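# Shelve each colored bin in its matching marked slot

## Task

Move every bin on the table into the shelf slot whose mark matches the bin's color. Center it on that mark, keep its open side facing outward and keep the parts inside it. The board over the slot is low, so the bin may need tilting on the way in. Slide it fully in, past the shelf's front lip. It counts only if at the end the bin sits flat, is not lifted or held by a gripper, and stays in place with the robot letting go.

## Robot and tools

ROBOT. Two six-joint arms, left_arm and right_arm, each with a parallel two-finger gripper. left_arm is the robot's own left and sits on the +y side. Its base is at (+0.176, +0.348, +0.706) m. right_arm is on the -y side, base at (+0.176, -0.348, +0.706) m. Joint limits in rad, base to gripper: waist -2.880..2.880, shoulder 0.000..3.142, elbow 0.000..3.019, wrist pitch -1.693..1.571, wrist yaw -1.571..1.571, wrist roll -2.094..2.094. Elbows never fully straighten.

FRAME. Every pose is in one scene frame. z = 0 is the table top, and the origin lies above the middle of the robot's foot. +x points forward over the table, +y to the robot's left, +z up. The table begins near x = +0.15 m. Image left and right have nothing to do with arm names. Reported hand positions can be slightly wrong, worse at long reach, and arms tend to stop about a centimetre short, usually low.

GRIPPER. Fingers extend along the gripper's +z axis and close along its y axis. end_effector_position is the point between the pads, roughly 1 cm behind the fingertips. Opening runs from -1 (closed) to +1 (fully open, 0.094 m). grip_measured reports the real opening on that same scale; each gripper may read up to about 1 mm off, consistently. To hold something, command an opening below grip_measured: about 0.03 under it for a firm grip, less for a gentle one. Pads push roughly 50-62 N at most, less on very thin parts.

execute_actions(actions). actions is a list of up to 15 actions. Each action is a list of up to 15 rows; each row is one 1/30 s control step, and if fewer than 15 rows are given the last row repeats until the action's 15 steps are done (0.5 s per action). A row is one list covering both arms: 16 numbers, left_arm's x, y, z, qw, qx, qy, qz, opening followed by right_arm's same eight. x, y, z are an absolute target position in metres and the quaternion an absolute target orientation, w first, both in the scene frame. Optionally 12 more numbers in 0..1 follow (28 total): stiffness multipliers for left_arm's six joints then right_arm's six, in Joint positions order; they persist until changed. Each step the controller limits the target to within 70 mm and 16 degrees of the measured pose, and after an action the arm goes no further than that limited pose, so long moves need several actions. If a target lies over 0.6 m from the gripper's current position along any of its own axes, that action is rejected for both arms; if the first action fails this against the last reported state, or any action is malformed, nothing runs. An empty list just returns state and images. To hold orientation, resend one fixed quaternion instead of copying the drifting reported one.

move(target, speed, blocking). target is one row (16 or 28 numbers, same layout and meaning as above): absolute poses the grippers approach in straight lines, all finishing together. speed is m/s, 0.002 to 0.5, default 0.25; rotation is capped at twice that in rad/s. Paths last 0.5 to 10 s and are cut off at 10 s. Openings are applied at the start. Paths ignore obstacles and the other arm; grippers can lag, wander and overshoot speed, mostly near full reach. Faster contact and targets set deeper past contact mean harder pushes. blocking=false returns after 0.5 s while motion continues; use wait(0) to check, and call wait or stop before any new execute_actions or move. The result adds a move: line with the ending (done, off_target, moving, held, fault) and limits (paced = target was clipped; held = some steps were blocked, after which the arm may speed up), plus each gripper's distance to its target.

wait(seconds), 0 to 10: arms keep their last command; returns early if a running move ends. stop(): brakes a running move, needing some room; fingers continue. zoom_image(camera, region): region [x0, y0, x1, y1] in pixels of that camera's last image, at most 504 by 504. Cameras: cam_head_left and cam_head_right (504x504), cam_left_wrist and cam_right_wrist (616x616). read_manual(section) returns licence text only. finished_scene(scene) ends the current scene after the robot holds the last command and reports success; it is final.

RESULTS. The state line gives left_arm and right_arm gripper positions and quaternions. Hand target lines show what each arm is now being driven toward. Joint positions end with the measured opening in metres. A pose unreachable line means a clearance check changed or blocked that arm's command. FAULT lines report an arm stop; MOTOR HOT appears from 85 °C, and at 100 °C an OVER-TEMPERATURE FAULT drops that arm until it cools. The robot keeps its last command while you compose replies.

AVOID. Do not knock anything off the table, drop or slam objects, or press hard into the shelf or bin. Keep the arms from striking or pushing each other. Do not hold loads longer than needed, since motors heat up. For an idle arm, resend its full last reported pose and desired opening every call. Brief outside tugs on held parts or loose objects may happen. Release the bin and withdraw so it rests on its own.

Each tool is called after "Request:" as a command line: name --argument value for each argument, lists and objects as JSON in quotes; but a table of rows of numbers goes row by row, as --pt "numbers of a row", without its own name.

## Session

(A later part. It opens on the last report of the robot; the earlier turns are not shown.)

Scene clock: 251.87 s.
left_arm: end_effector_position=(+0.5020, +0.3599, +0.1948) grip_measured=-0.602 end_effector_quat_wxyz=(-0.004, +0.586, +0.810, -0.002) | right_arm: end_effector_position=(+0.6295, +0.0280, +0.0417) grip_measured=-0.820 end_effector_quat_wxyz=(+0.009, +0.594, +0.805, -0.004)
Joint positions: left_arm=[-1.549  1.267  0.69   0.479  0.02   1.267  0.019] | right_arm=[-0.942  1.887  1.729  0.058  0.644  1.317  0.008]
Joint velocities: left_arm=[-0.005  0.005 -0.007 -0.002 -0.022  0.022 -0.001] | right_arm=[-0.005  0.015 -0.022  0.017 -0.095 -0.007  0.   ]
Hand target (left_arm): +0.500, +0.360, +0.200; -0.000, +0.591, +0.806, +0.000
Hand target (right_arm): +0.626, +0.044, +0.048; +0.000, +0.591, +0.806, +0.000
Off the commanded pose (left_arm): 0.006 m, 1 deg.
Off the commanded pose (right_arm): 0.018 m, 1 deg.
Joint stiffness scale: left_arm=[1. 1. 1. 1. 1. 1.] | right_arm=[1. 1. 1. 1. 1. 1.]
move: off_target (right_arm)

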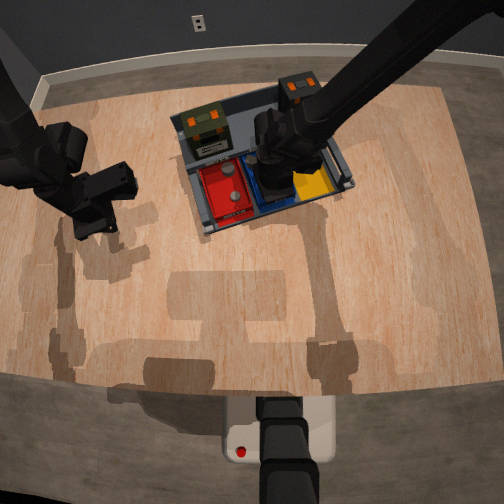

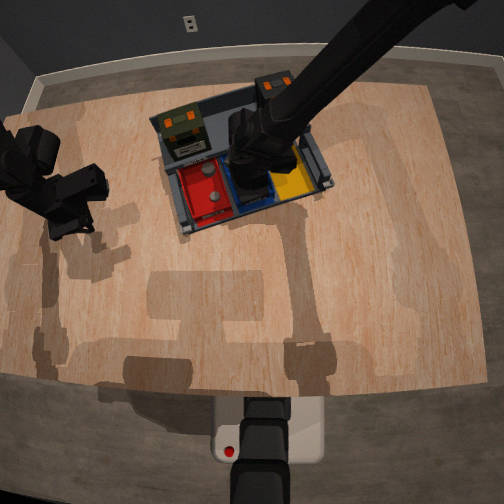

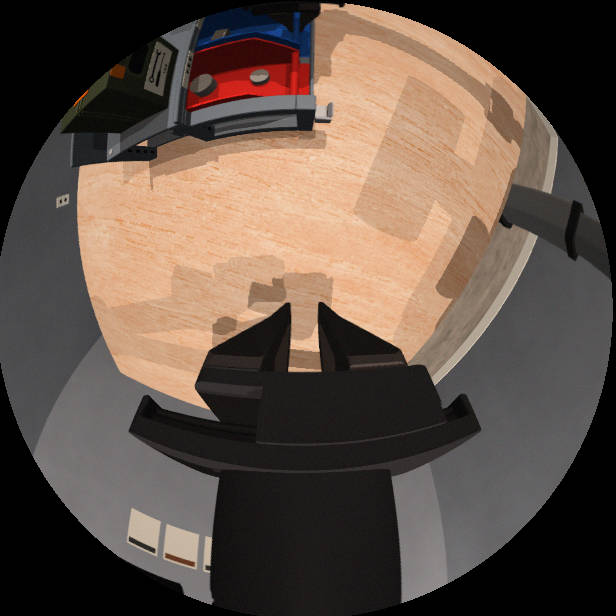

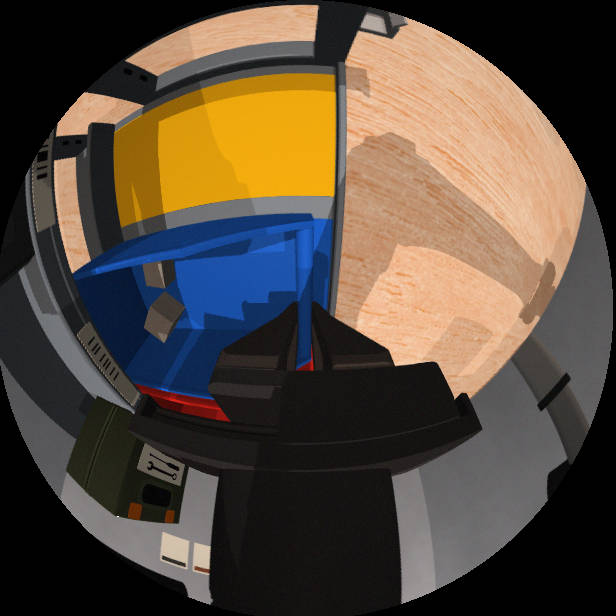

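Request:
move --target '[0.5, 0.36, 0.2, 0, 0.591, 0.806, 0, -0.6, 0.629, 0.033, 0.043, 0, 0.591, 0.806, 0, -0.86]' --speed 0.03

Request:
move --target '[0.5, 0.36, 0.2, 0, 0.591, 0.806, 0, -0.6, 0.629, 0.033, 0.043, 0, 0.591, 0.806, 0, -0.3]' --speed 0.03

Request:
move --target '[0.5, 0.36, 0.2, 0, 0.591, 0.806, 0, -0.6, 0.632, 0.033, 0.12, 0, 0.591, 0.806, 0, -0.3]' --speed 0.1

Request:
zoom_image --camera "cam_right_wrist" --region '[100, 120, 380, 380]'

Scene clock: 257.50 s.
left_arm: end_effector_position=(+0.5020, +0.3599, +0.1948) grip_measured=-0.602 end_effector_quat_wxyz=(-0.004, +0.586, +0.810, -0.002) | right_arm: end_effector_position=(+0.6294, +0.0295, +0.0417) grip_measured=-0.820 end_effector_quat_wxyz=(+0.006, +0.594, +0.805, -0.001)
Joint positions: left_arm=[-1.549  1.267  0.69   0.479  0.02   1.267  0.019] | right_arm=[-0.942  1.887  1.729  0.058  0.635  1.318  0.008]
Joint velocities: left_arm=[ 0.005 -0.005 -0.002 -0.002 -0.022  0.022  0.   ] | right_arm=[-0.015  0.005 -0.032  0.007 -0.007 -0.066  0.001]
Hand target (left_arm): +0.500, +0.360, +0.200; -0.000, +0.591, +0.806, +0.000
Hand target (right_arm): +0.629, +0.033, +0.043; +0.000, +0.591, +0.806, -0.000
Off the commanded pose (left_arm): 0.006 m, 1 deg.
Off the commanded pose (right_arm): 0.004 m, 1 deg.
Joint stiffness scale: left_arm=[1. 1. 1. 1. 1. 1.] | right_arm=[1. 1. 1. 1. 1. 1.]
move: done

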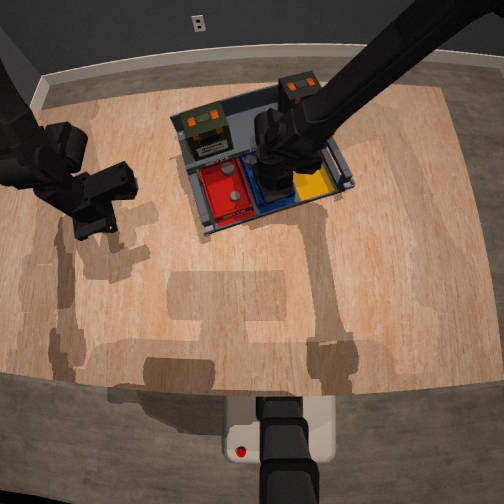

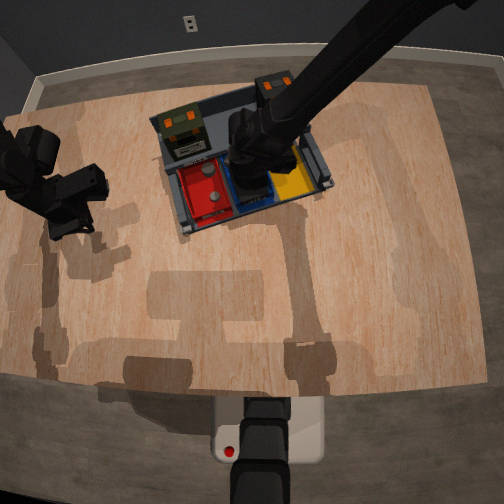

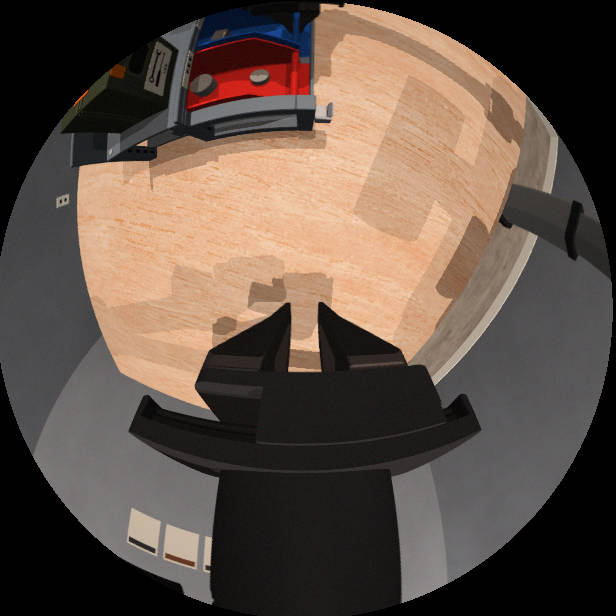

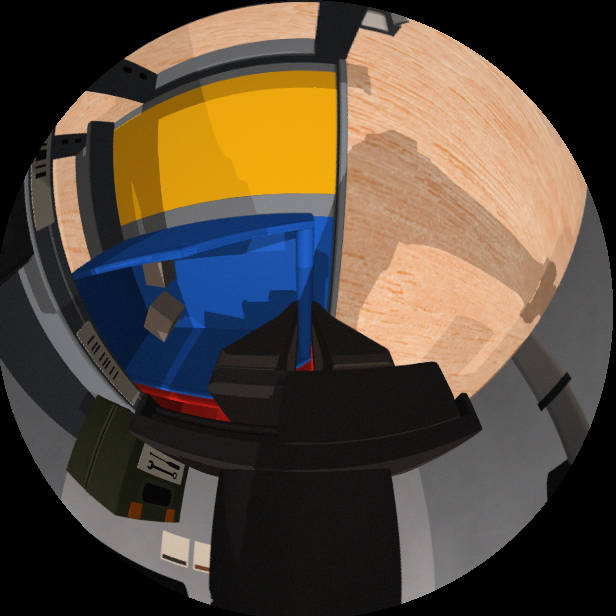

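Scene clock: 258.20 s.
left_arm: end_effector_position=(+0.5020, +0.3599, +0.1948) grip_measured=-0.602 end_effector_quat_wxyz=(-0.004, +0.586, +0.810, -0.002) | right_arm: end_effector_position=(+0.6294, +0.0299, +0.0417) grip_measured=-0.301 end_effector_quat_wxyz=(+0.006, +0.594, +0.805, +0.000)
Joint positions: left_arm=[-1.549  1.267  0.69   0.479  0.02   1.267  0.019] | right_arm=[-0.942  1.887  1.729  0.058  0.633  1.318  0.033]
Joint velocities: left_arm=[-0.015 -0.015 -0.012 -0.002 -0.007 -0.007 -0.001] | right_arm=[-0.005 -0.005 -0.002  0.007  0.037  0.022  0.   ]
Hand target (left_arm): +0.500, +0.360, +0.200; -0.000, +0.591, +0.806, +0.000
Hand target (right_arm): +0.629, +0.033, +0.043; +0.000, +0.591, +0.806, -0.000
Off the commanded pose (left_arm): 0.006 m, 1 deg.
Off the commanded pose (right_arm): 0.003 m, 1 deg.
Joint stiffness scale: left_arm=[1. 1. 1. 1. 1. 1.] | right_arm=[1. 1. 1. 1. 1. 1.]
move: done

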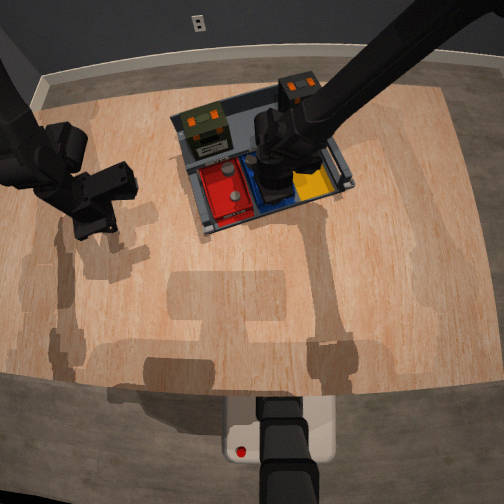

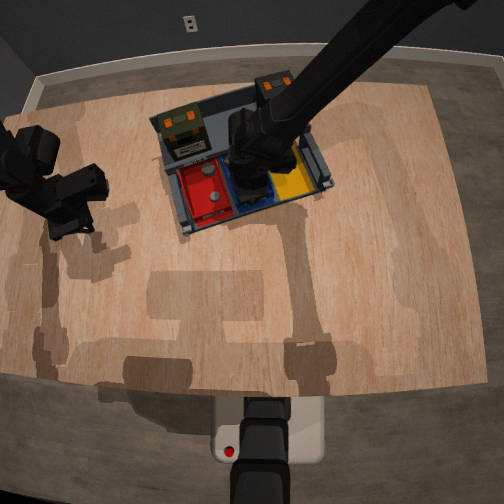

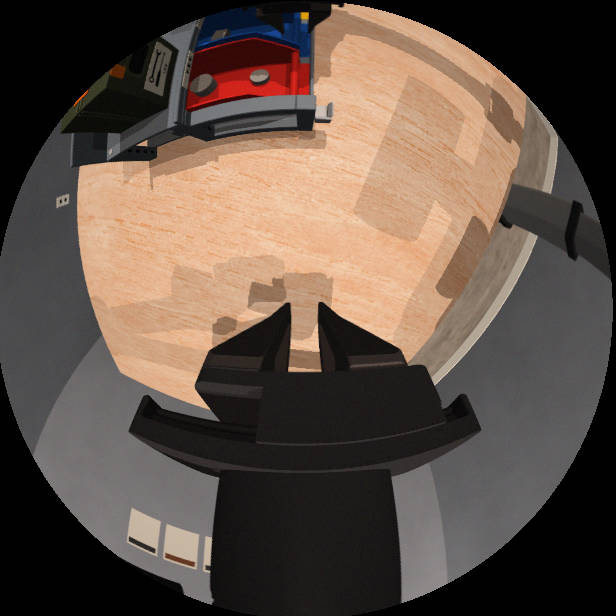

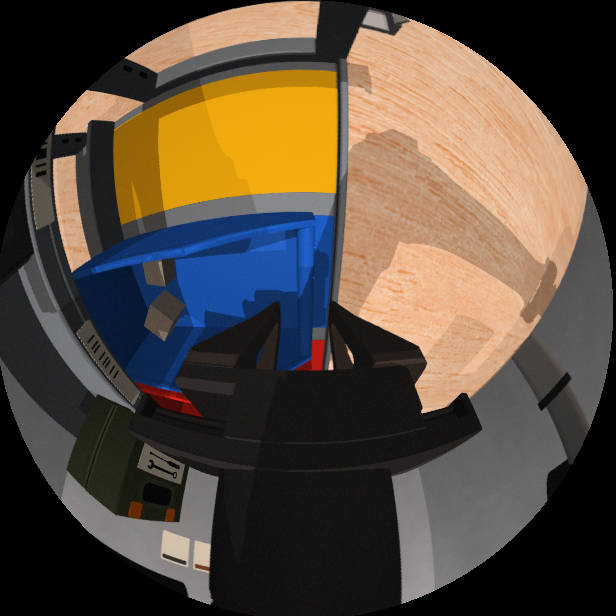

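Scene clock: 259.33 s.
left_arm: end_effector_position=(+0.5020, +0.3599, +0.1948) grip_measured=-0.602 end_effector_quat_wxyz=(-0.004, +0.586, +0.810, -0.002) | right_arm: end_effector_position=(+0.6308, +0.0300, +0.1148) grip_measured=-0.301 end_effector_quat_wxyz=(-0.002, +0.586, +0.811, -0.005)
Joint positions: left_arm=[-1.549  1.267  0.69   0.479  0.02   1.267  0.019] | right_arm=[-0.871  1.731  1.544  0.058  0.702  1.322  0.033]
Joint velocities: left_arm=[-0.005 -0.005  0.012 -0.022 -0.007  0.022 -0.001] | right_arm=[-0.024 -0.005 -0.012 -0.017  0.007  0.037  0.001]
Hand target (left_arm): +0.500, +0.360, +0.200; -0.000, +0.591, +0.806, +0.000
Hand target (right_arm): +0.633, +0.034, +0.120; -0.001, +0.592, +0.806, -0.000
Off the commanded pose (left_arm): 0.006 m, 1 deg.
Off the commanded pose (right_arm): 0.006 m, 1 deg.
Joint stiffness scale: left_arm=[1. 1. 1. 1. 1. 1.] | right_arm=[1. 1. 1. 1. 1. 1.]
move: done

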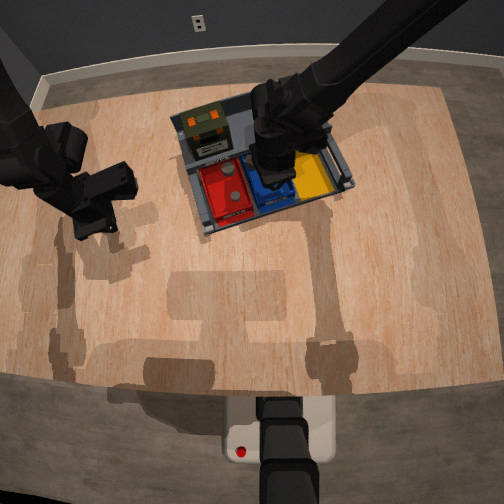

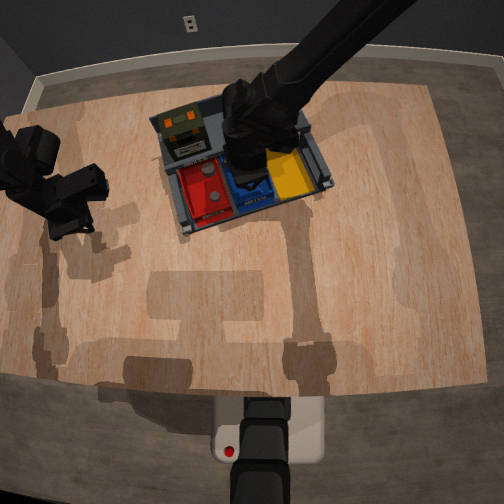

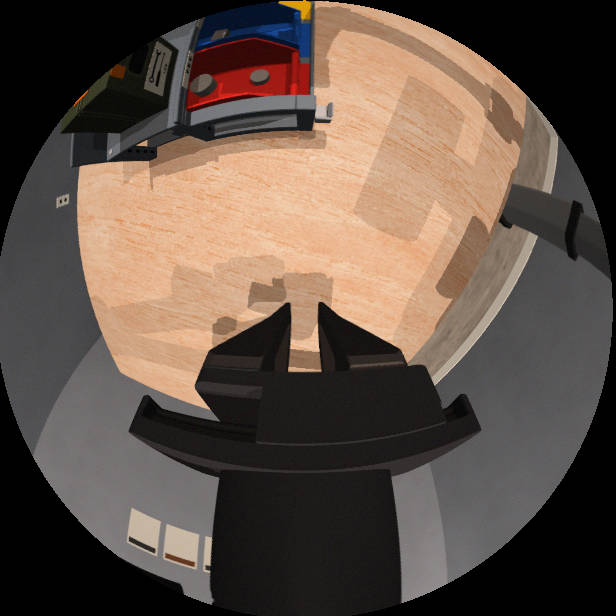

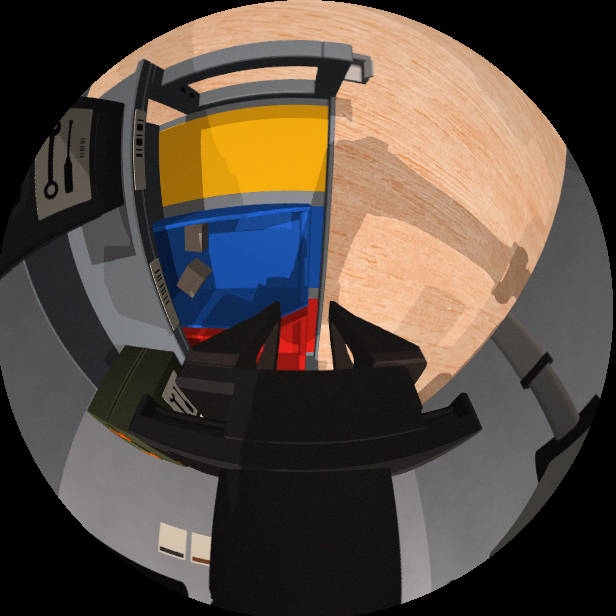

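Region (100, 120, 380, 380) of cam_right_wrist's 616x616 image, scaled by 1.800, with more detail than that image has; it fills the top 468 rows of this view, and the rest is white.

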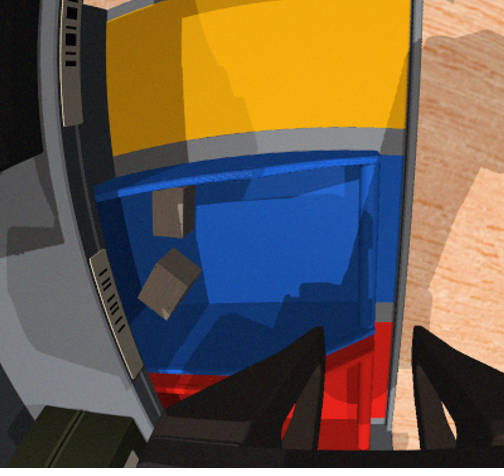

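Request:
execute_actions --actions '[]'

Scene clock: 267.67 s.
left_arm: end_effector_position=(+0.5020, +0.3599, +0.1948) grip_measured=-0.602 end_effector_quat_wxyz=(-0.004, +0.586, +0.810, -0.002) | right_arm: end_effector_position=(+0.6303, +0.0299, +0.1148) grip_measured=-0.301 end_effector_quat_wxyz=(-0.002, +0.586, +0.811, -0.006)
Joint positions: left_arm=[-1.549  1.267  0.69   0.479  0.02   1.267  0.019] | right_arm=[-0.871  1.731  1.543  0.058  0.703  1.322  0.033]
Joint velocities: left_arm=[ 0.005 -0.005 -0.012 -0.002 -0.051 -0.051 -0.   ] | right_arm=[-0.024  0.005  0.012 -0.007 -0.051  0.007 -0.001]
Hand target (left_arm): +0.500, +0.360, +0.200; -0.000, +0.591, +0.806, +0.000
Hand target (right_arm): +0.633, +0.034, +0.120; -0.000, +0.591, +0.806, -0.000
Off the commanded pose (left_arm): 0.006 m, 1 deg.
Off the commanded pose (right_arm): 0.006 m, 1 deg.
Joint stiffness scale: left_arm=[1. 1. 1. 1. 1. 1.] | right_arm=[1. 1. 1. 1. 1. 1.]

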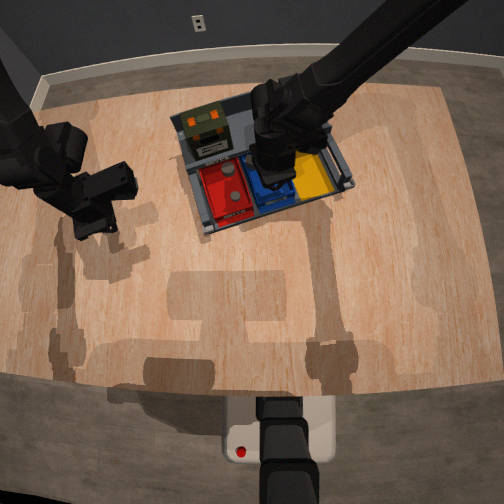

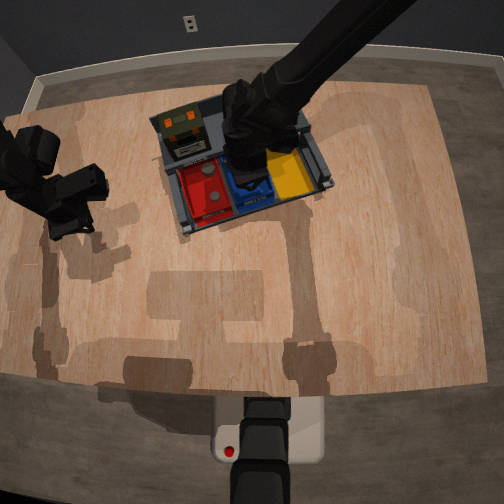

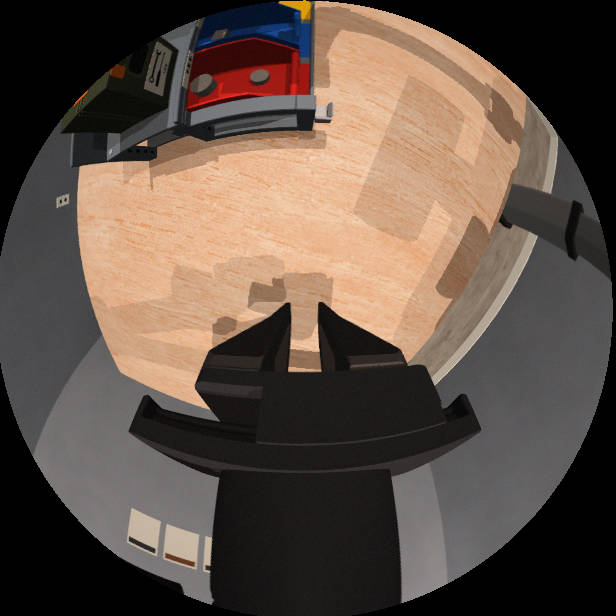

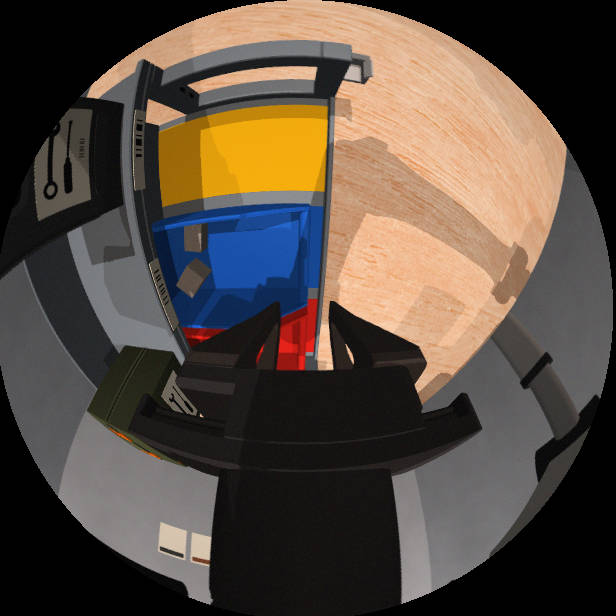

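Request:
finished_scene --scene 1

The scene is finished: the task was done.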